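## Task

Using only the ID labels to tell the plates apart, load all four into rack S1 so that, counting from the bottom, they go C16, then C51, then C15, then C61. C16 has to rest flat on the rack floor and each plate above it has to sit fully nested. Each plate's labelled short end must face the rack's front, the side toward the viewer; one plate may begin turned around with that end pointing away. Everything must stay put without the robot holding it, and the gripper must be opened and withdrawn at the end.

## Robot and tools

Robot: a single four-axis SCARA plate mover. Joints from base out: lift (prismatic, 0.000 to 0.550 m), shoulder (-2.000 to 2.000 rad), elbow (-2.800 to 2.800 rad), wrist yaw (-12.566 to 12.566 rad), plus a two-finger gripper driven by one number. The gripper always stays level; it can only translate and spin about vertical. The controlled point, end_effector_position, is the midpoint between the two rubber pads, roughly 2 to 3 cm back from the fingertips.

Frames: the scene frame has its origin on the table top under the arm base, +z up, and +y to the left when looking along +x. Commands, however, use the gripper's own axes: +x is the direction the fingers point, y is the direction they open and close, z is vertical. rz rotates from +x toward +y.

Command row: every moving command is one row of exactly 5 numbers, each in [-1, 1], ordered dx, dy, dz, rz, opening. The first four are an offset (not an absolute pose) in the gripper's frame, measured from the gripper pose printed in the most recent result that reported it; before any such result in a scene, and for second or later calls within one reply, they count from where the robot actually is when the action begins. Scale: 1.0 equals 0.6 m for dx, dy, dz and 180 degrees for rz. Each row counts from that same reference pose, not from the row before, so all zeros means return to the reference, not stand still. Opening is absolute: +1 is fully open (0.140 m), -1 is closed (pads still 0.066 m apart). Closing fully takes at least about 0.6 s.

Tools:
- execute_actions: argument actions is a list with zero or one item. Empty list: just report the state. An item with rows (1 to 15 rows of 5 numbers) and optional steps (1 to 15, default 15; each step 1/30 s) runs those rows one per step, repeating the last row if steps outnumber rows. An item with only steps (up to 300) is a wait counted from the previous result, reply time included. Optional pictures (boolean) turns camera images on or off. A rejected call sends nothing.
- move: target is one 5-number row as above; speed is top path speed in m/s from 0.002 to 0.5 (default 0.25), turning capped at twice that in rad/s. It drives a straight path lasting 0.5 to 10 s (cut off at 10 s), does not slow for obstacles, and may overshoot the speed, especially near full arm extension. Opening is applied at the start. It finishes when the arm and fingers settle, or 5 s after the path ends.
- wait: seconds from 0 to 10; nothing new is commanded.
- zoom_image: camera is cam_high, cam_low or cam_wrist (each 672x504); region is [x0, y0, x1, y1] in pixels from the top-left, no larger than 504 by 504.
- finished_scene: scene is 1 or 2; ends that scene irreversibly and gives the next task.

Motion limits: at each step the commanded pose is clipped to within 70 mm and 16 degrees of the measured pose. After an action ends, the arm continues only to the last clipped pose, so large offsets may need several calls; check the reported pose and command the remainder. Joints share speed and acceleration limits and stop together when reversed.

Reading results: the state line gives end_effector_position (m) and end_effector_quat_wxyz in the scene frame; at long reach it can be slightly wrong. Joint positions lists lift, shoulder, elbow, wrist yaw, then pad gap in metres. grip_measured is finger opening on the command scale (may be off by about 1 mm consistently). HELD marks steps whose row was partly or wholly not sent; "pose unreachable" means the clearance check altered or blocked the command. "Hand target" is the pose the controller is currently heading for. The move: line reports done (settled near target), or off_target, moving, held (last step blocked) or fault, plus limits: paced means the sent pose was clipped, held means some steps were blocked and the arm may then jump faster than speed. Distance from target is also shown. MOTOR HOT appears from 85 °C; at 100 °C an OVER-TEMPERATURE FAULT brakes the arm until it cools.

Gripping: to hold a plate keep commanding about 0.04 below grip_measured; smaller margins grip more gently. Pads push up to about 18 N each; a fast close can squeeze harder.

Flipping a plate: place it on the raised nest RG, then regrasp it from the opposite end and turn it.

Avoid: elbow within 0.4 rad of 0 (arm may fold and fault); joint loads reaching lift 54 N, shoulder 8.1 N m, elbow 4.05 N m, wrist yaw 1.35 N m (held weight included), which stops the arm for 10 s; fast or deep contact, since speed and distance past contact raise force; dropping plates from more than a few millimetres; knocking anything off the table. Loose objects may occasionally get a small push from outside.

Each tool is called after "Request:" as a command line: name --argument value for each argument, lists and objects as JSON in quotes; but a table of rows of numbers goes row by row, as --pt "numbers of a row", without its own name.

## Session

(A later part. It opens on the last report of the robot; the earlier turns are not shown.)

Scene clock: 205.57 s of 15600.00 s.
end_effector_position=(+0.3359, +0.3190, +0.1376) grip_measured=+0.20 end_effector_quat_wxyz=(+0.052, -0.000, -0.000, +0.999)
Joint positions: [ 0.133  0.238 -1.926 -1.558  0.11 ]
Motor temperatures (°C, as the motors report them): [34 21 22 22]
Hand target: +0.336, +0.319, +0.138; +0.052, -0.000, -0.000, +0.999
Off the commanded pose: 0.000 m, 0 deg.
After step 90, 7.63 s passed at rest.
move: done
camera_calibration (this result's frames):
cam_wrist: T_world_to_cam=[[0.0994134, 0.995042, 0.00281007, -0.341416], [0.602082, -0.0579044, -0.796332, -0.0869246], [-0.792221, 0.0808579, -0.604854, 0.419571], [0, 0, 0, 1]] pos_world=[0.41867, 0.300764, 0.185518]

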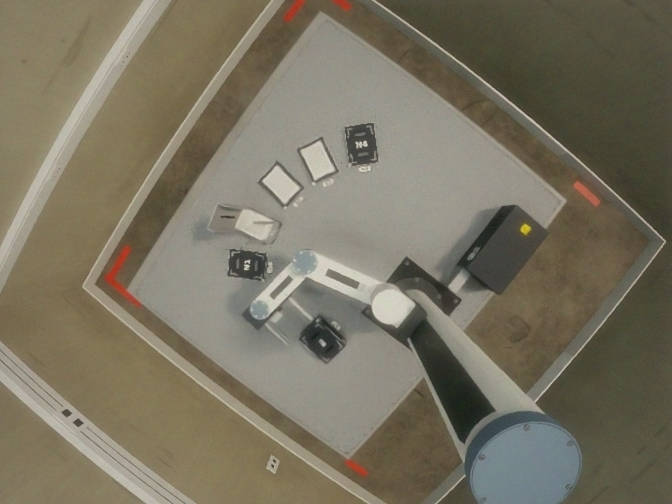

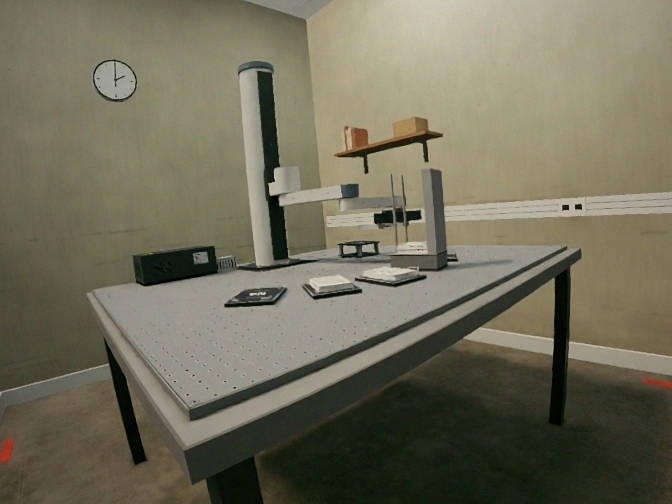

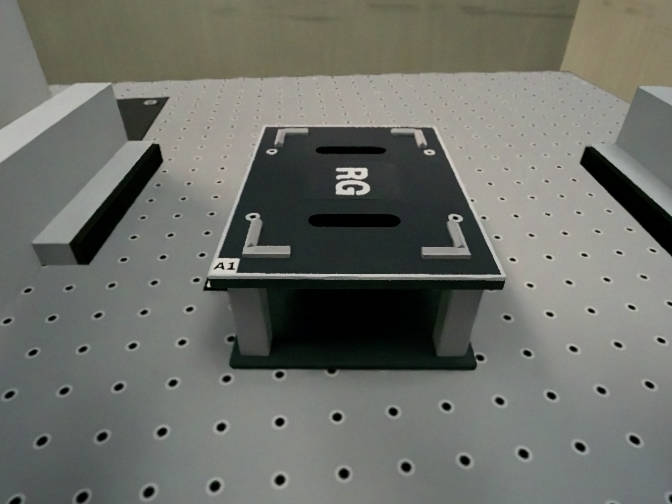

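Request:
move --target '[-0.3552,0.4472,-0.0795,-0.9032,0.2]' --speed 0.5

Request:
move --target '[0.1013,-0.1629,0,-0.1038,0.1]' --speed 0.3

Request:
zoom_image --camera "cam_wrist" --region '[200,90,520,310]'

Scene clock: 223.93 s of 15600.00 s.
end_effector_position=(+0.5196, +0.0302, +0.0899) grip_measured=+0.20 end_effector_quat_wxyz=(+0.995, -0.000, -0.000, +0.100)
Joint positions: [ 0.085 -0.978 -0.807 -4.298  0.11 ]
Motor temperatures (°C, as the motors report them): [34 21 22 22]
Hand target: +0.520, +0.030, +0.090; +0.995, -0.000, -0.000, +0.100
Off the commanded pose: 0.000 m, 0 deg.
After step 90, 12.10 s passed at rest.
move: done
camera_calibration (this result's frames):
cam_wrist: T_world_to_cam=[[0.203546, -0.979061, 0.00281007, -0.0666402], [-0.591738, -0.125307, -0.796332, 0.370097], [0.78001, 0.160427, -0.604854, -0.259697], [0, 0, 0, 1]] pos_world=[0.435131, 0.0227934, 0.137829]

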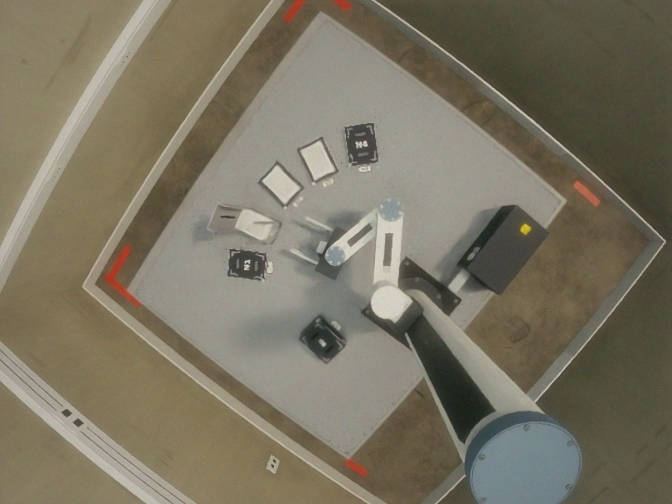

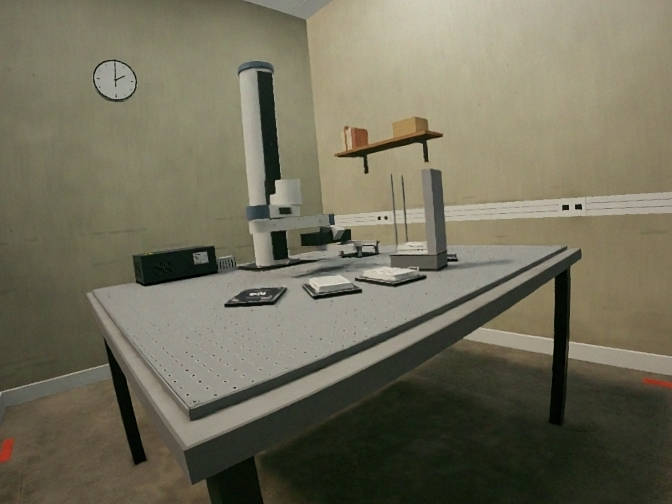

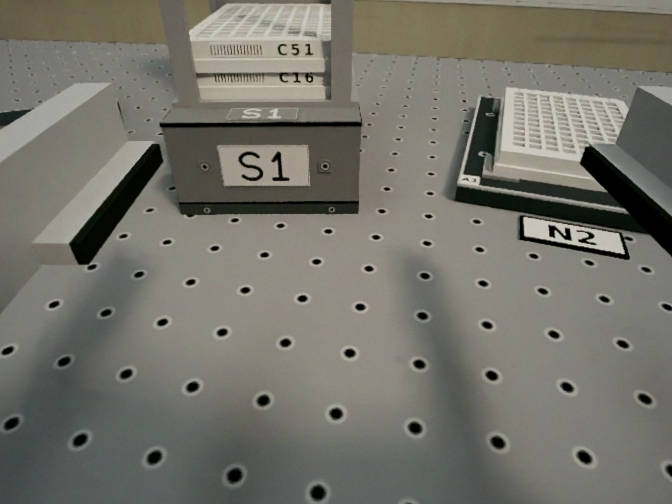

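Scene clock: 224.83 s of 15600.00 s.
end_effector_position=(+0.5986, -0.0537, +0.0899) grip_measured=+0.10 end_effector_quat_wxyz=(+0.998, -0.000, -0.000, -0.063)
Joint positions: [ 0.085 -1.    -1.16  -4.25   0.107]
Motor temperatures (°C, as the motors report them): [34 21 22 22]
Hand target: +0.599, -0.053, +0.090; +0.998, -0.000, -0.000, -0.063
Off the commanded pose: 0.000 m, 0 deg.
move: done
camera_calibration (this result's frames):
cam_wrist: T_world_to_cam=[[-0.121669, -0.992567, 0.00281007, 0.0290823], [-0.600635, 0.0713714, -0.796332, 0.422247], [0.790212, -0.0985766, -0.604854, -0.327899], [0, 0, 0, 1]] pos_world=[0.516264, -0.0335934, 0.137836]

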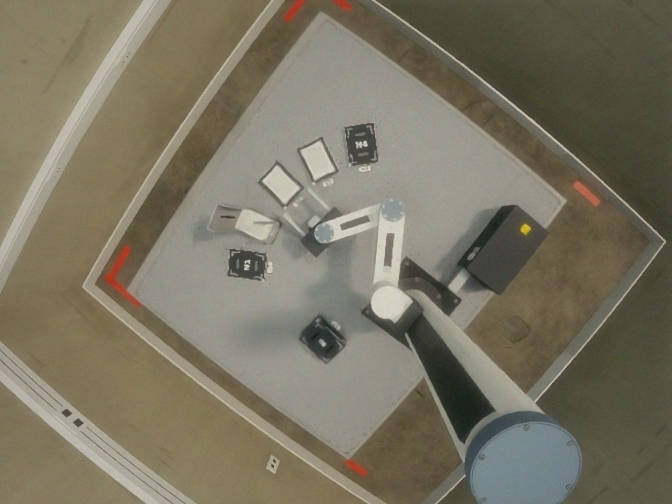

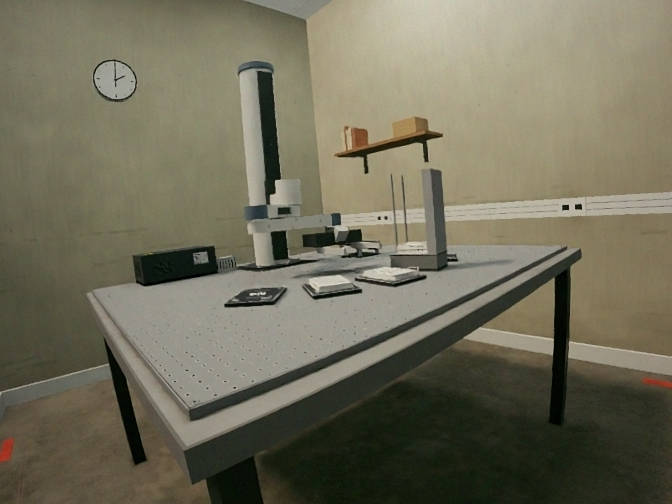

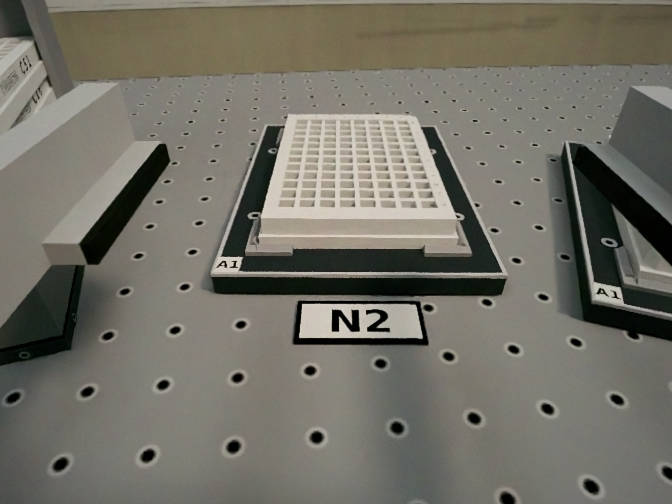

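Region (200, 90, 520, 310) of cam_wrist's 672x504 image, scaled by 1.575, with more detail than that image has; it fills the top 346 rows of this view, and the rest is white.

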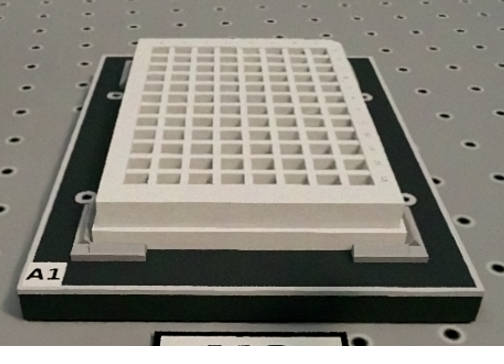

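Request:
move --target '[0.2107,-0.0007,-0.0632,0,0.1]' --speed 0.15

Request:
move --target '[0,0,-0.0272,0,0.1]' --speed 0.06

Scene clock: 231.43 s of 15600.00 s.
end_effector_position=(+0.7240, -0.0701, +0.0519) grip_measured=+0.10 end_effector_quat_wxyz=(+0.998, -0.000, -0.000, -0.063)
Joint positions: [ 0.047 -0.722 -1.834 -3.854  0.107]
Motor temperatures (°C, as the motors report them): [34 21 22 22]
Hand target: +0.724, -0.070, +0.052; +0.998, -0.000, -0.000, -0.063
Off the commanded pose: 0.000 m, 0 deg.
After step 90, 2.37 s passed at rest.
move: done
camera_calibration (this result's frames):
cam_wrist: T_world_to_cam=[[-0.121913, -0.992537, 0.00281007, 0.0283196], [-0.600617, 0.0715192, -0.796332, 0.468504], [0.790187, -0.0987711, -0.604854, -0.451553], [0, 0, 0, 1]] pos_world=[0.641655, -0.0499991, 0.0998815]

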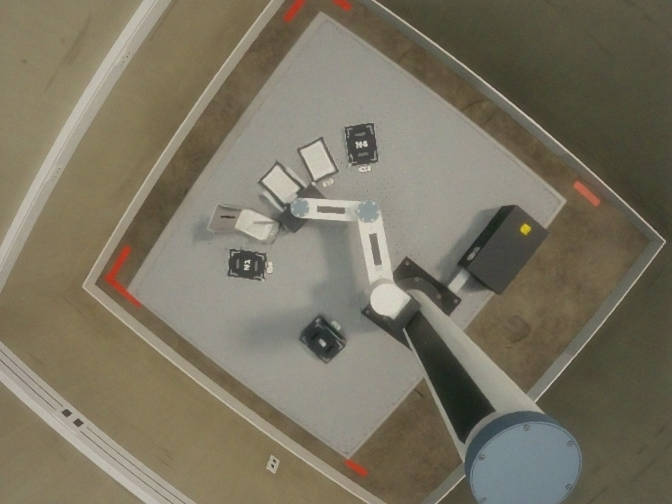

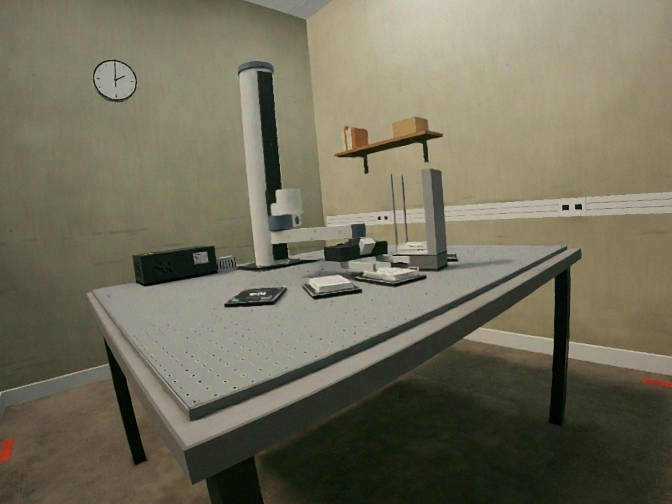

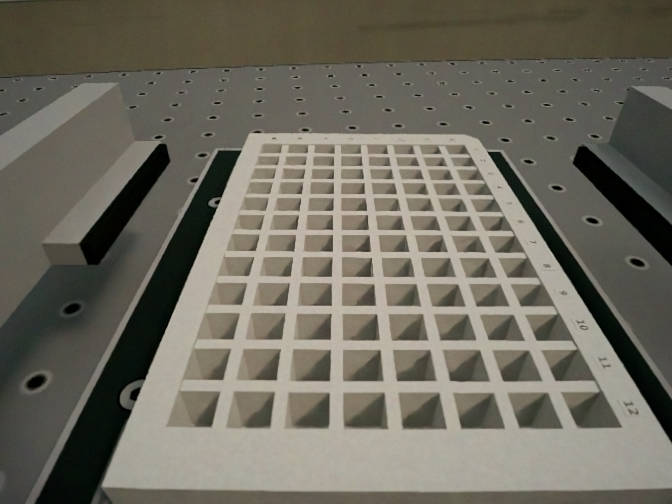

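Scene clock: 232.13 s of 15600.00 s.
end_effector_position=(+0.7240, -0.0701, +0.0356) grip_measured=+0.10 end_effector_quat_wxyz=(+0.998, -0.000, -0.000, -0.063)
Joint positions: [ 0.031 -0.722 -1.834 -3.854  0.107]
Motor temperatures (°C, as the motors report them): [34 21 22 22]
Hand target: +0.724, -0.070, +0.036; +0.998, -0.000, -0.000, -0.063
Off the commanded pose: 0.000 m, 0 deg.
move: done
camera_calibration (this result's frames):
cam_wrist: T_world_to_cam=[[-0.121901, -0.992538, 0.00281007, 0.0283628], [-0.600618, 0.0715117, -0.796332, 0.45548], [0.790189, -0.0987612, -0.604854, -0.461445], [0, 0, 0, 1]] pos_world=[0.641656, -0.0499938, 0.0835271]

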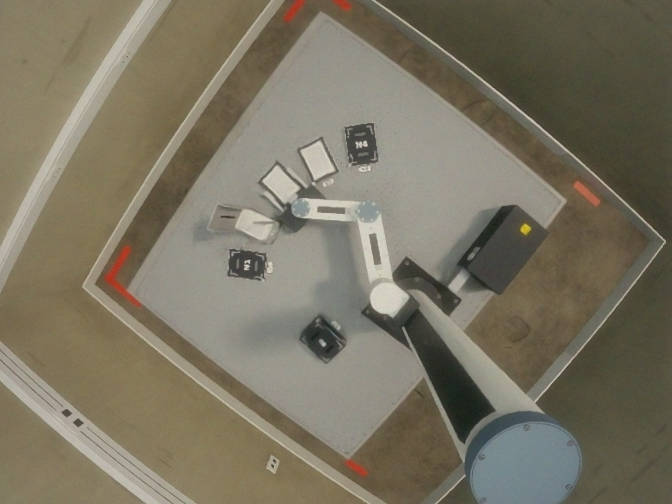

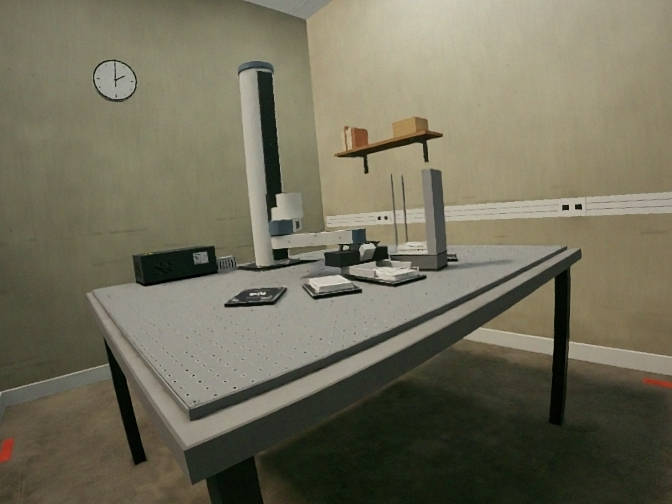

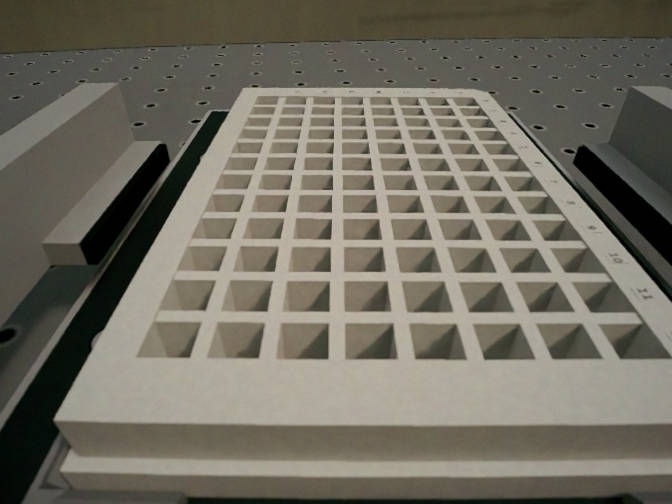

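Request:
move --target '[-0.0017,0.0004,0,0,-0.52]' --speed 0.05

Request:
execute_actions --actions '[{"rows":[[0,0,0,0,-0.55],[0,0,0,0,-0.57],[0,0,0,0,-0.59],[0,0,0,0,-0.61],[0,0,0,0,-0.63]],"steps":9}]'

Request:
move --target '[0,0,0.008,0,-0.63]' --speed 0.05

Scene clock: 238.60 s of 15600.00 s.
end_effector_position=(+0.7231, -0.0697, +0.0356) grip_measured=-0.52 end_effector_quat_wxyz=(+0.998, -0.000, -0.000, -0.063)
Joint positions: [ 0.031 -0.724 -1.828 -3.858  0.084]
Motor temperatures (°C, as the motors report them): [34 21 22 22]
Hand target: +0.723, -0.070, +0.036; +0.998, -0.000, -0.000, -0.063
Off the commanded pose: 0.000 m, 0 deg.
After step 90, 2.77 s passed at rest.
move: done
camera_calibration (this result's frames):
cam_wrist: T_world_to_cam=[[-0.121551, -0.992581, 0.00281007, 0.0284139], [-0.600643, 0.0713002, -0.796332, 0.454893], [0.790223, -0.098483, -0.604854, -0.460668], [0, 0, 0, 1]] pos_world=[0.640713, -0.0495988, 0.0835294]

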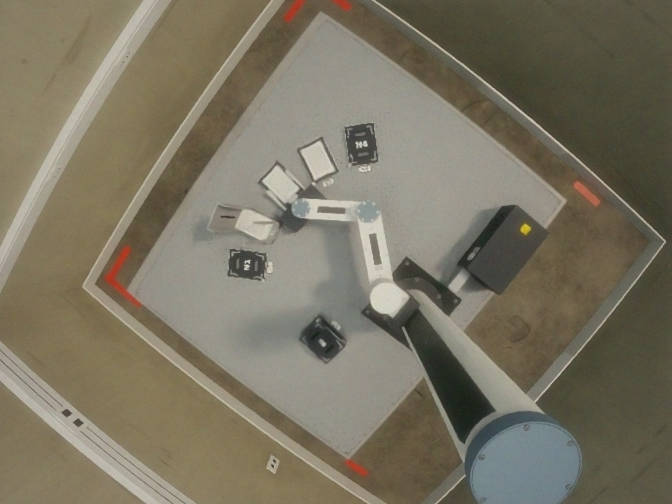

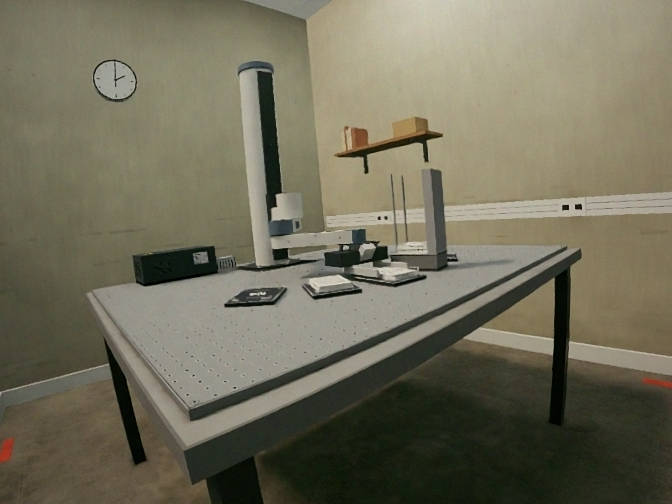

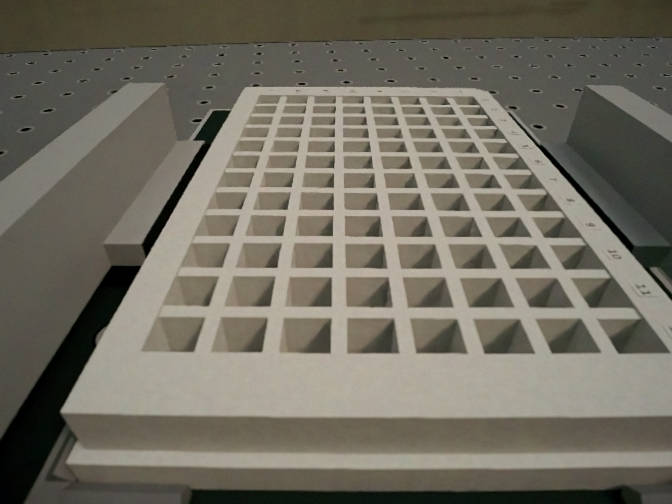

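Scene clock: 238.90 s of 15600.00 s.
end_effector_position=(+0.7231, -0.0697, +0.0356) grip_measured=-0.59 end_effector_quat_wxyz=(+0.998, -0.000, -0.000, -0.063)
Joint positions: [ 0.031 -0.724 -1.828 -3.858  0.081]
Motor temperatures (°C, as the motors report them): [34 21 22 22]
Hand target: +0.723, -0.070, +0.036; +0.998, -0.000, -0.000, -0.063
Off the commanded pose: 0.000 m, 0 deg.
Steps of this call (steps 1 to 9: all 9 steps of this action). Readings (end_effector_position):
1: (+0.7231, -0.0697, +0.0356)
2: (+0.7231, -0.0697, +0.0356)
4: (+0.7231, -0.0697, +0.0356)
8: (+0.7231, -0.0697, +0.0356)
9: the state above
camera_calibration (this result's frames):
cam_wrist: T_world_to_cam=[[-0.121544, -0.992582, 0.00281007, 0.0284142], [-0.600644, 0.071296, -0.796332, 0.454894], [0.790224, -0.0984775, -0.604854, -0.460668], [0, 0, 0, 1]] pos_world=[0.640714, -0.0495941, 0.0835294]

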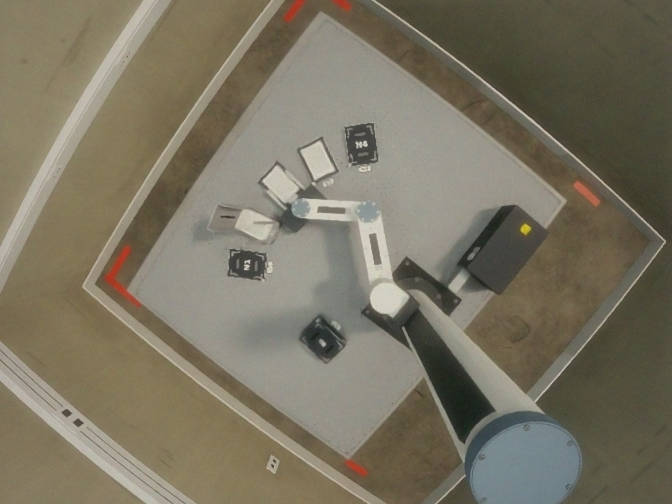

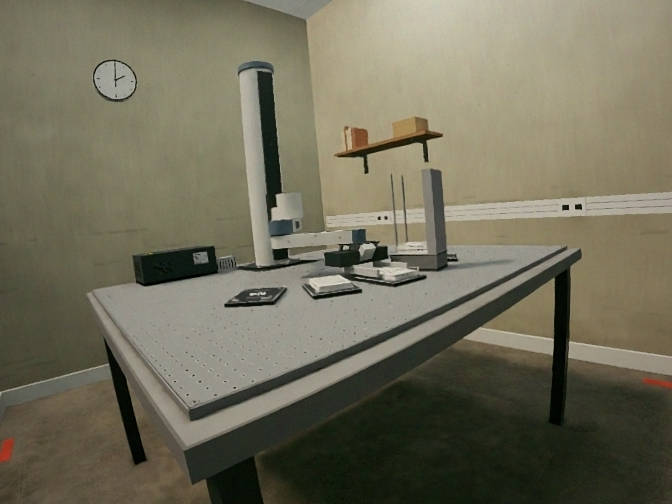

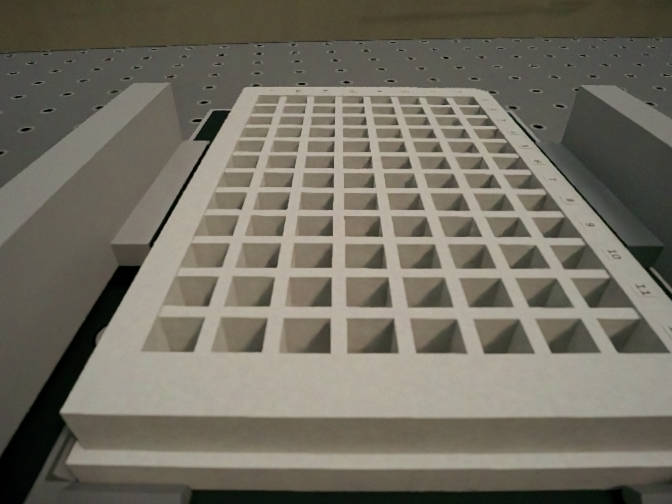

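Scene clock: 239.83 s of 15600.00 s.
end_effector_position=(+0.7231, -0.0697, +0.0404) grip_measured=-0.59 end_effector_quat_wxyz=(+0.998, -0.000, -0.000, -0.063)
Joint positions: [ 0.035 -0.724 -1.828 -3.858  0.081]
Motor temperatures (°C, as the motors report them): [34 21 22 22]
Hand target: +0.723, -0.070, +0.040; +0.998, -0.000, -0.000, -0.063
Off the commanded pose: 0.000 m, 0 deg.
move: done
camera_calibration (this result's frames):
cam_wrist: T_world_to_cam=[[-0.121544, -0.992582, 0.00281007, 0.0284007], [-0.600644, 0.071296, -0.796332, 0.458701], [0.790224, -0.0984775, -0.604854, -0.457776], [0, 0, 0, 1]] pos_world=[0.640714, -0.0495942, 0.0883104]

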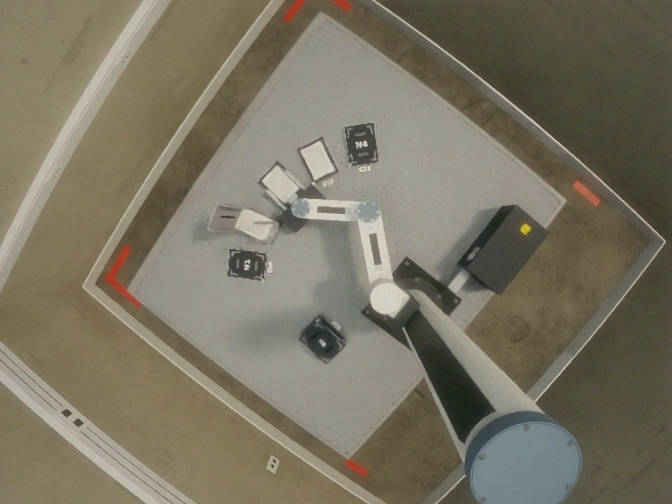

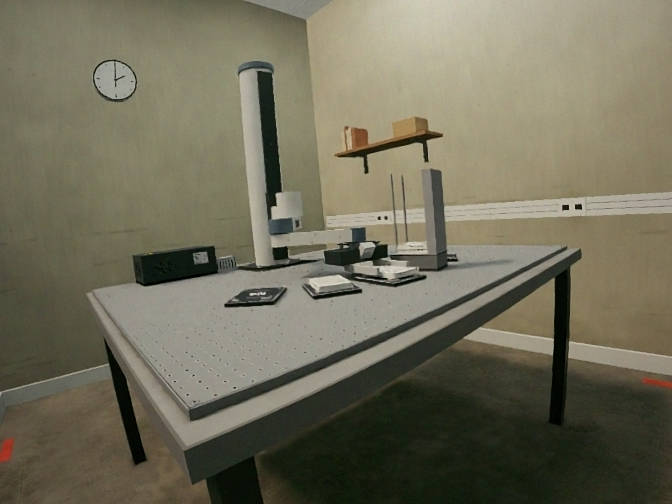

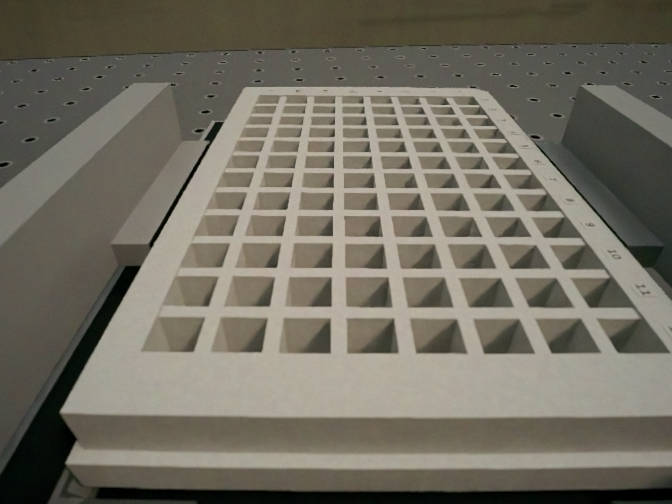

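Request:
zoom_image --camera "cam_wrist" --region '[0,400,260,504]'

Request:
move --target '[0,0,0.05,0,-0.63]'

Request:
move --target '[-0.3333,0,0.066,0.0159,-0.63]'

Request:
move --target '[-0.36,0.58,0,0.9902,-0.63]' --speed 0.4

Region (0, 400, 260, 504) of cam_wrist's 672x504 image, scaled by 1.938, with more detail than that image has; it fills the top 202 rows of this view, and the rest is white.

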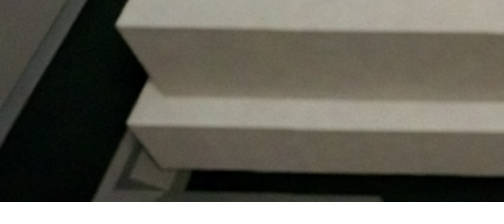

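Scene clock: 248.60 s of 15600.00 s.
end_effector_position=(+0.7231, -0.0697, +0.0704) grip_measured=-0.59 end_effector_quat_wxyz=(+0.998, -0.000, -0.000, -0.063)
Joint positions: [ 0.065 -0.724 -1.828 -3.858  0.081]
Motor temperatures (°C, as the motors report them): [34 21 22 22]
Hand target: +0.723, -0.070, +0.070; +0.998, -0.000, -0.000, -0.063
Off the commanded pose: 0.000 m, 0 deg.
After step 90, 5.07 s passed at rest.
move: done
camera_calibration (this result's frames):
cam_wrist: T_world_to_cam=[[-0.121566, -0.992579, 0.00281007, 0.0283249], [-0.600642, 0.0713088, -0.796332, 0.482611], [0.790222, -0.0984943, -0.604854, -0.439619], [0, 0, 0, 1]] pos_world=[0.640716, -0.0495996, 0.118333]

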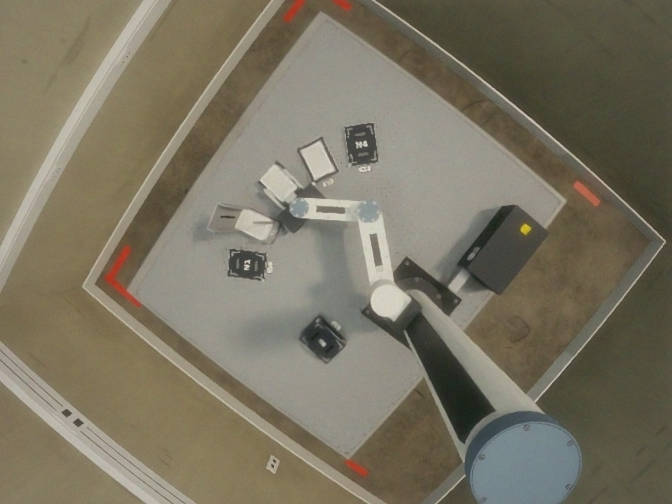

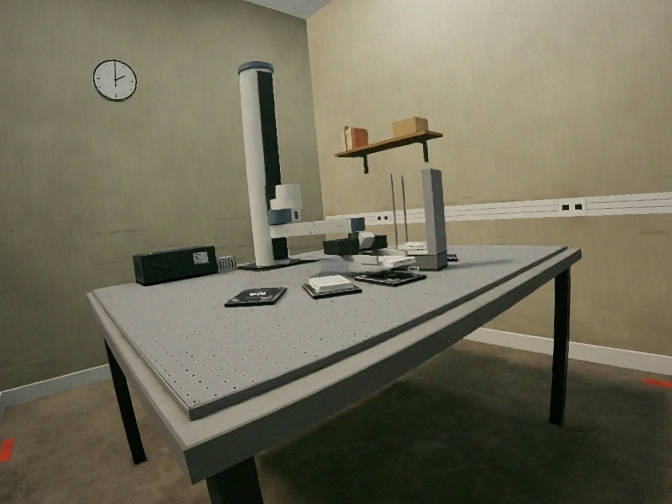

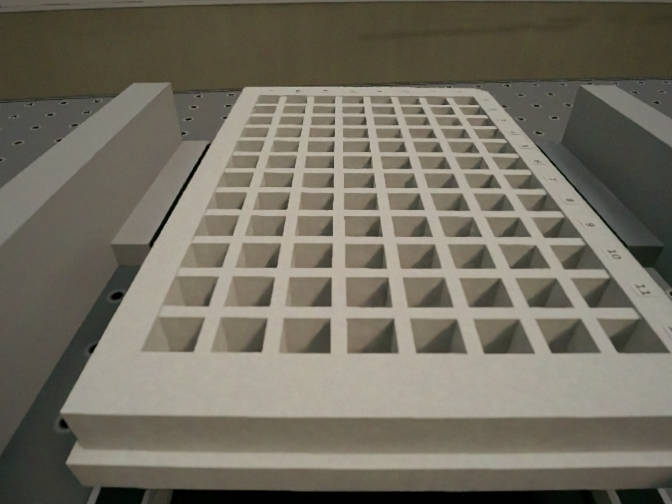

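Scene clock: 249.80 s of 15600.00 s.
end_effector_position=(+0.5246, -0.0442, +0.1100) grip_measured=-0.59 end_effector_quat_wxyz=(+0.999, -0.000, -0.000, -0.038)
Joint positions: [ 0.105 -1.142 -0.829 -4.388  0.081]
Motor temperatures (°C, as the motors report them): [34 21 22 22]
Hand target: +0.525, -0.044, +0.110; +0.999, -0.000, -0.000, -0.038
Off the commanded pose: 0.000 m, 0 deg.
move: done
camera_calibration (this result's frames):
cam_wrist: T_world_to_cam=[[-0.0712938, -0.997451, 0.00281007, 0.00274428], [-0.603477, 0.0408906, -0.796332, 0.393268], [0.794187, -0.0584693, -0.604854, -0.256604], [0, 0, 0, 1]] pos_world=[0.441315, -0.0283471, 0.157956]

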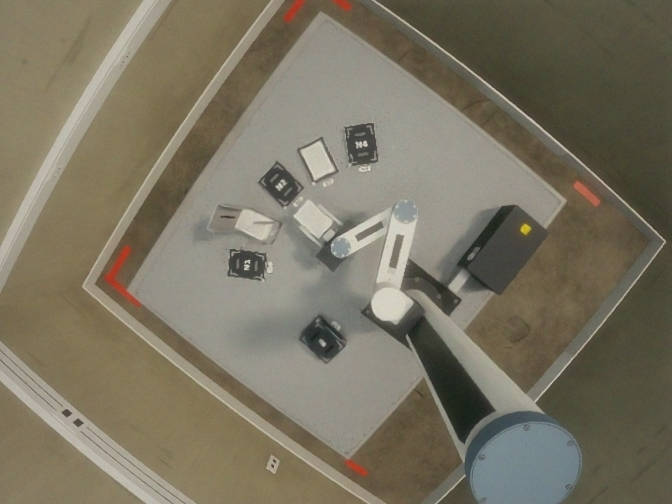

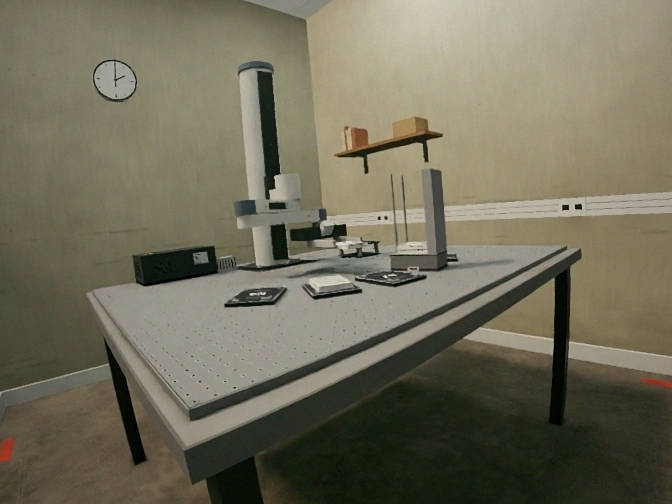

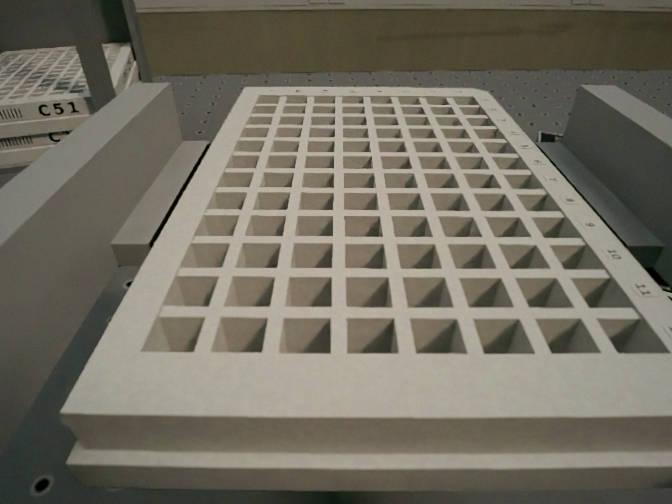

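Scene clock: 254.13 s of 15600.00 s.
end_effector_position=(+0.3359, +0.3190, +0.1100) grip_measured=-0.59 end_effector_quat_wxyz=(+0.053, -0.000, -0.000, +0.999)
Joint positions: [ 0.105  0.237 -1.924 -1.561  0.081]
Motor temperatures (°C, as the motors report them): [34 21 22 22]
Hand target: +0.336, +0.319, +0.110; +0.053, -0.000, -0.000, +0.999
Off the commanded pose: 0.000 m, 0 deg.
move: done
camera_calibration (this result's frames):
cam_wrist: T_world_to_cam=[[0.101975, 0.994783, 0.00281007, -0.342111], [0.601931, -0.0594541, -0.796332, -0.108311], [-0.79201, 0.0828971, -0.604854, 0.402158], [0, 0, 0, 1]] pos_world=[0.418595, 0.300549, 0.157957]

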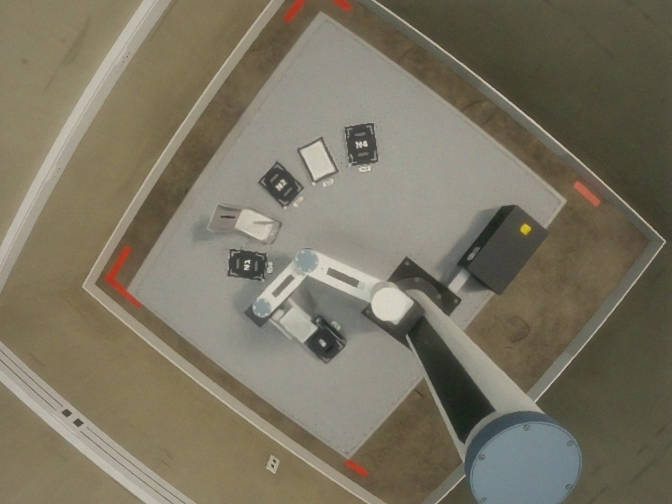

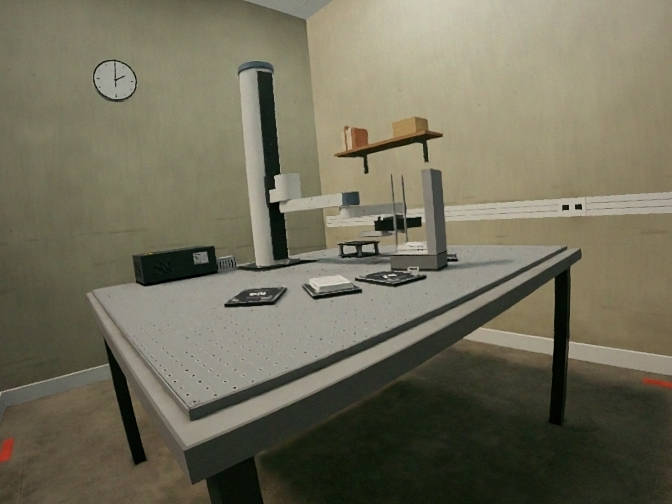

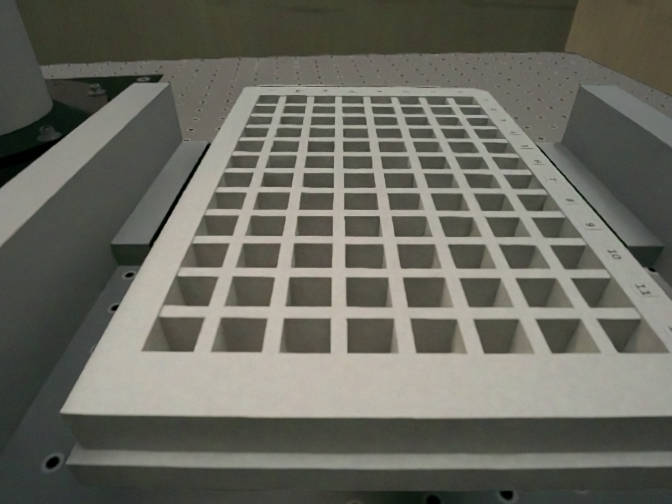

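Request:
move --target '[0.2077,0.0013,-0.025,0,-0.63]' --speed 0.2

Request:
move --target '[0,0,-0.011,0,-0.63]' --speed 0.015

Request:
zoom_image --camera "cam_wrist" --region '[0,400,260,504]'

Scene clock: 259.43 s of 15600.00 s.
end_effector_position=(+0.2118, +0.3314, +0.0950) grip_measured=-0.59 end_effector_quat_wxyz=(+0.053, -0.000, -0.000, +0.999)
Joint positions: [ 0.09   0.34  -1.535 -2.052  0.081]
Motor temperatures (°C, as the motors report them): [34 21 22 22]
Hand target: +0.212, +0.332, +0.095; +0.053, -0.000, -0.000, +0.999
Off the commanded pose: 0.000 m, 0 deg.
After step 90, 1.33 s passed at rest.
move: done
camera_calibration (this result's frames):
cam_wrist: T_world_to_cam=[[0.101103, 0.994872, 0.00281007, -0.341634], [0.601983, -0.0589269, -0.796332, -0.0450368], [-0.792082, 0.0822033, -0.604854, 0.293988], [0, 0, 0, 1]] pos_world=[0.294515, 0.313061, 0.142916]

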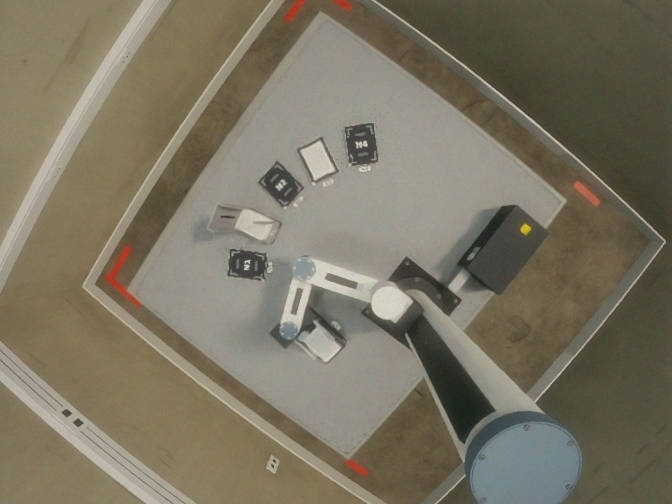

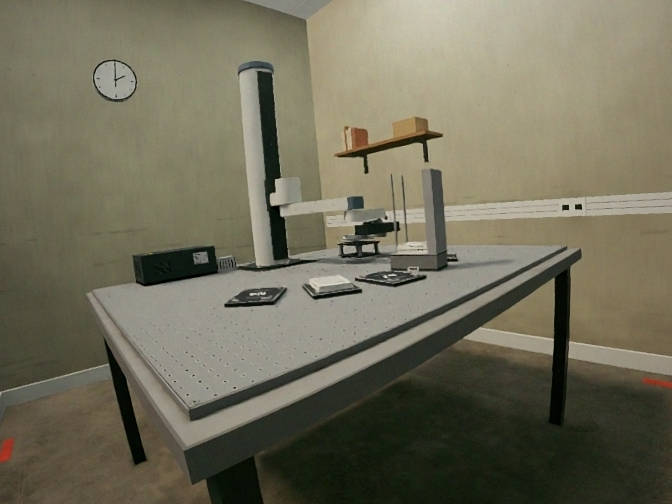

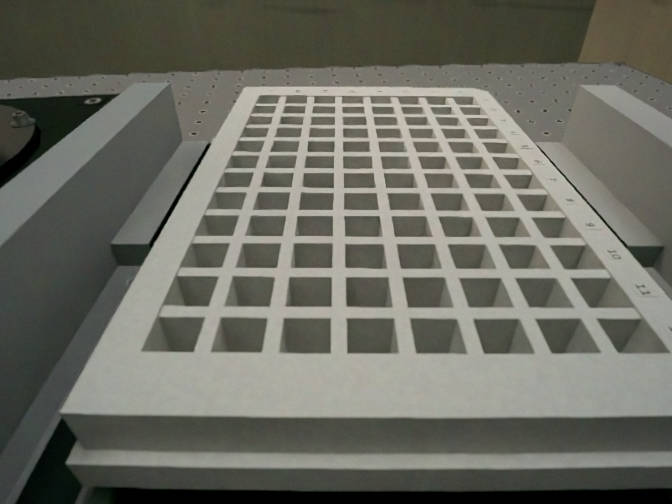

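Scene clock: 260.13 s of 15600.00 s.
end_effector_position=(+0.2118, +0.3314, +0.0883) grip_measured=-0.59 end_effector_quat_wxyz=(+0.053, -0.000, -0.000, +0.999)
Joint positions: [ 0.083  0.34  -1.535 -2.052  0.081]
Motor temperatures (°C, as the motors report them): [34 21 22 22]
Hand target: +0.212, +0.331, +0.088; +0.053, -0.000, -0.000, +0.999
Off the commanded pose: 0.000 m, 0 deg.
move: done
camera_calibration (this result's frames):
cam_wrist: T_world_to_cam=[[0.101085, 0.994874, 0.00281007, -0.341613], [0.601984, -0.0589158, -0.796332, -0.0503273], [-0.792084, 0.0821887, -0.604854, 0.289969], [0, 0, 0, 1]] pos_world=[0.294508, 0.313064, 0.136272]

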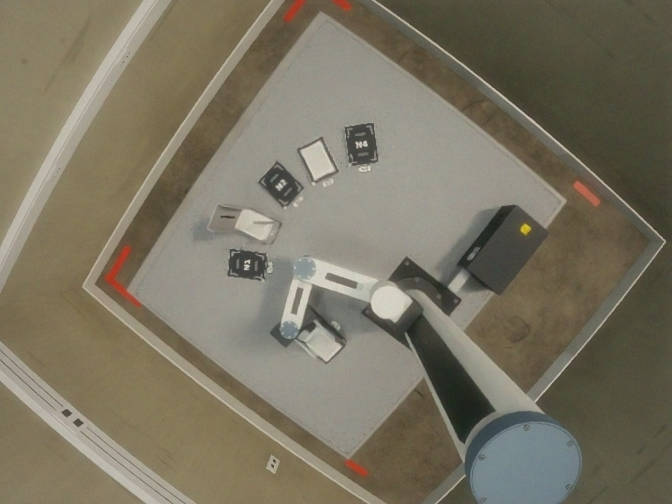

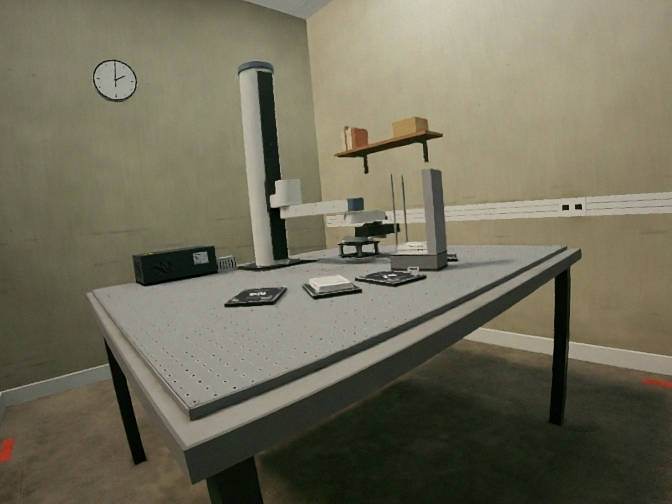

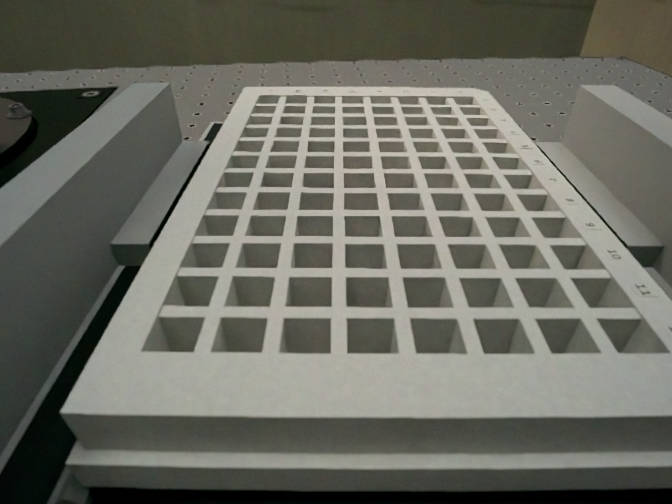

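Region (0, 400, 260, 504) of cam_wrist's 672x504 image, scaled by 1.938, with more detail than that image has; it fills the top 202 rows of this view, and the rest is white.

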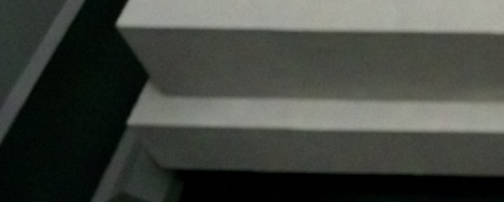

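Request:
move --target '[-0.0017,0.0003,0,0,-0.63]' --speed 0.01

Request:
zoom_image --camera "cam_wrist" --region '[0,400,260,504]'

Scene clock: 264.23 s of 15600.00 s.
end_effector_position=(+0.2127, +0.3312, +0.0883) grip_measured=-0.59 end_effector_quat_wxyz=(+0.053, -0.000, -0.000, +0.999)
Joint positions: [ 0.083  0.338 -1.536 -2.049  0.081]
Motor temperatures (°C, as the motors report them): [34 21 22 22]
Hand target: +0.213, +0.331, +0.088; +0.053, -0.000, -0.000, +0.999
Off the commanded pose: 0.000 m, 0 deg.
After step 90, 0.40 s passed at rest.
move: done
camera_calibration (this result's frames):
cam_wrist: T_world_to_cam=[[0.10118, 0.994864, 0.00281007, -0.34145], [0.601979, -0.0589736, -0.796332, -0.0508705], [-0.792076, 0.0822647, -0.604854, 0.290683], [0, 0, 0, 1]] pos_world=[0.295414, 0.312783, 0.13627]

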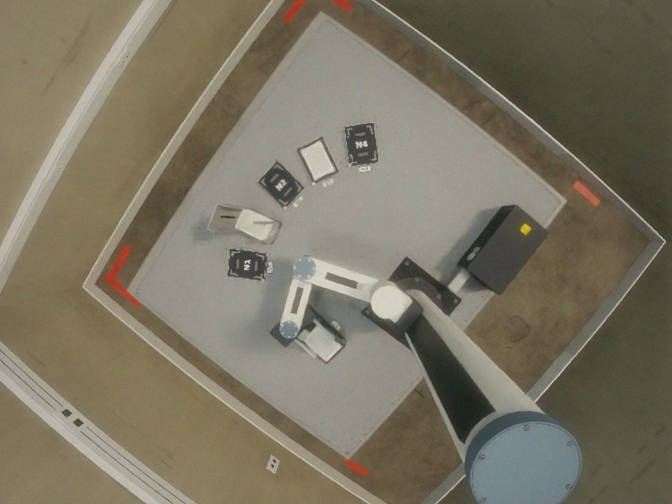

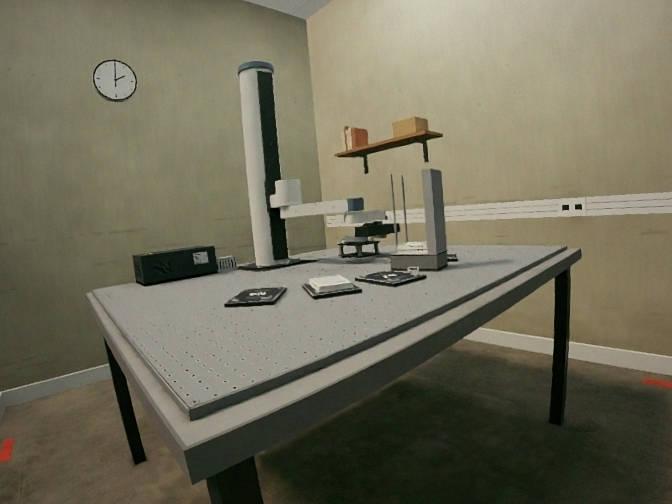

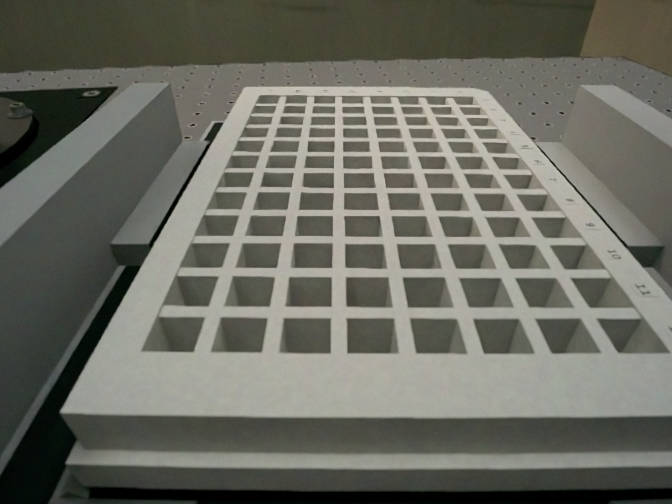

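Region (0, 400, 260, 504) of cam_wrist's 672x504 image, scaled by 1.938, with more detail than that image has; it fills the top 202 rows of this view, and the rest is white.

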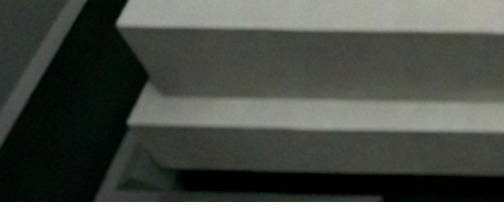

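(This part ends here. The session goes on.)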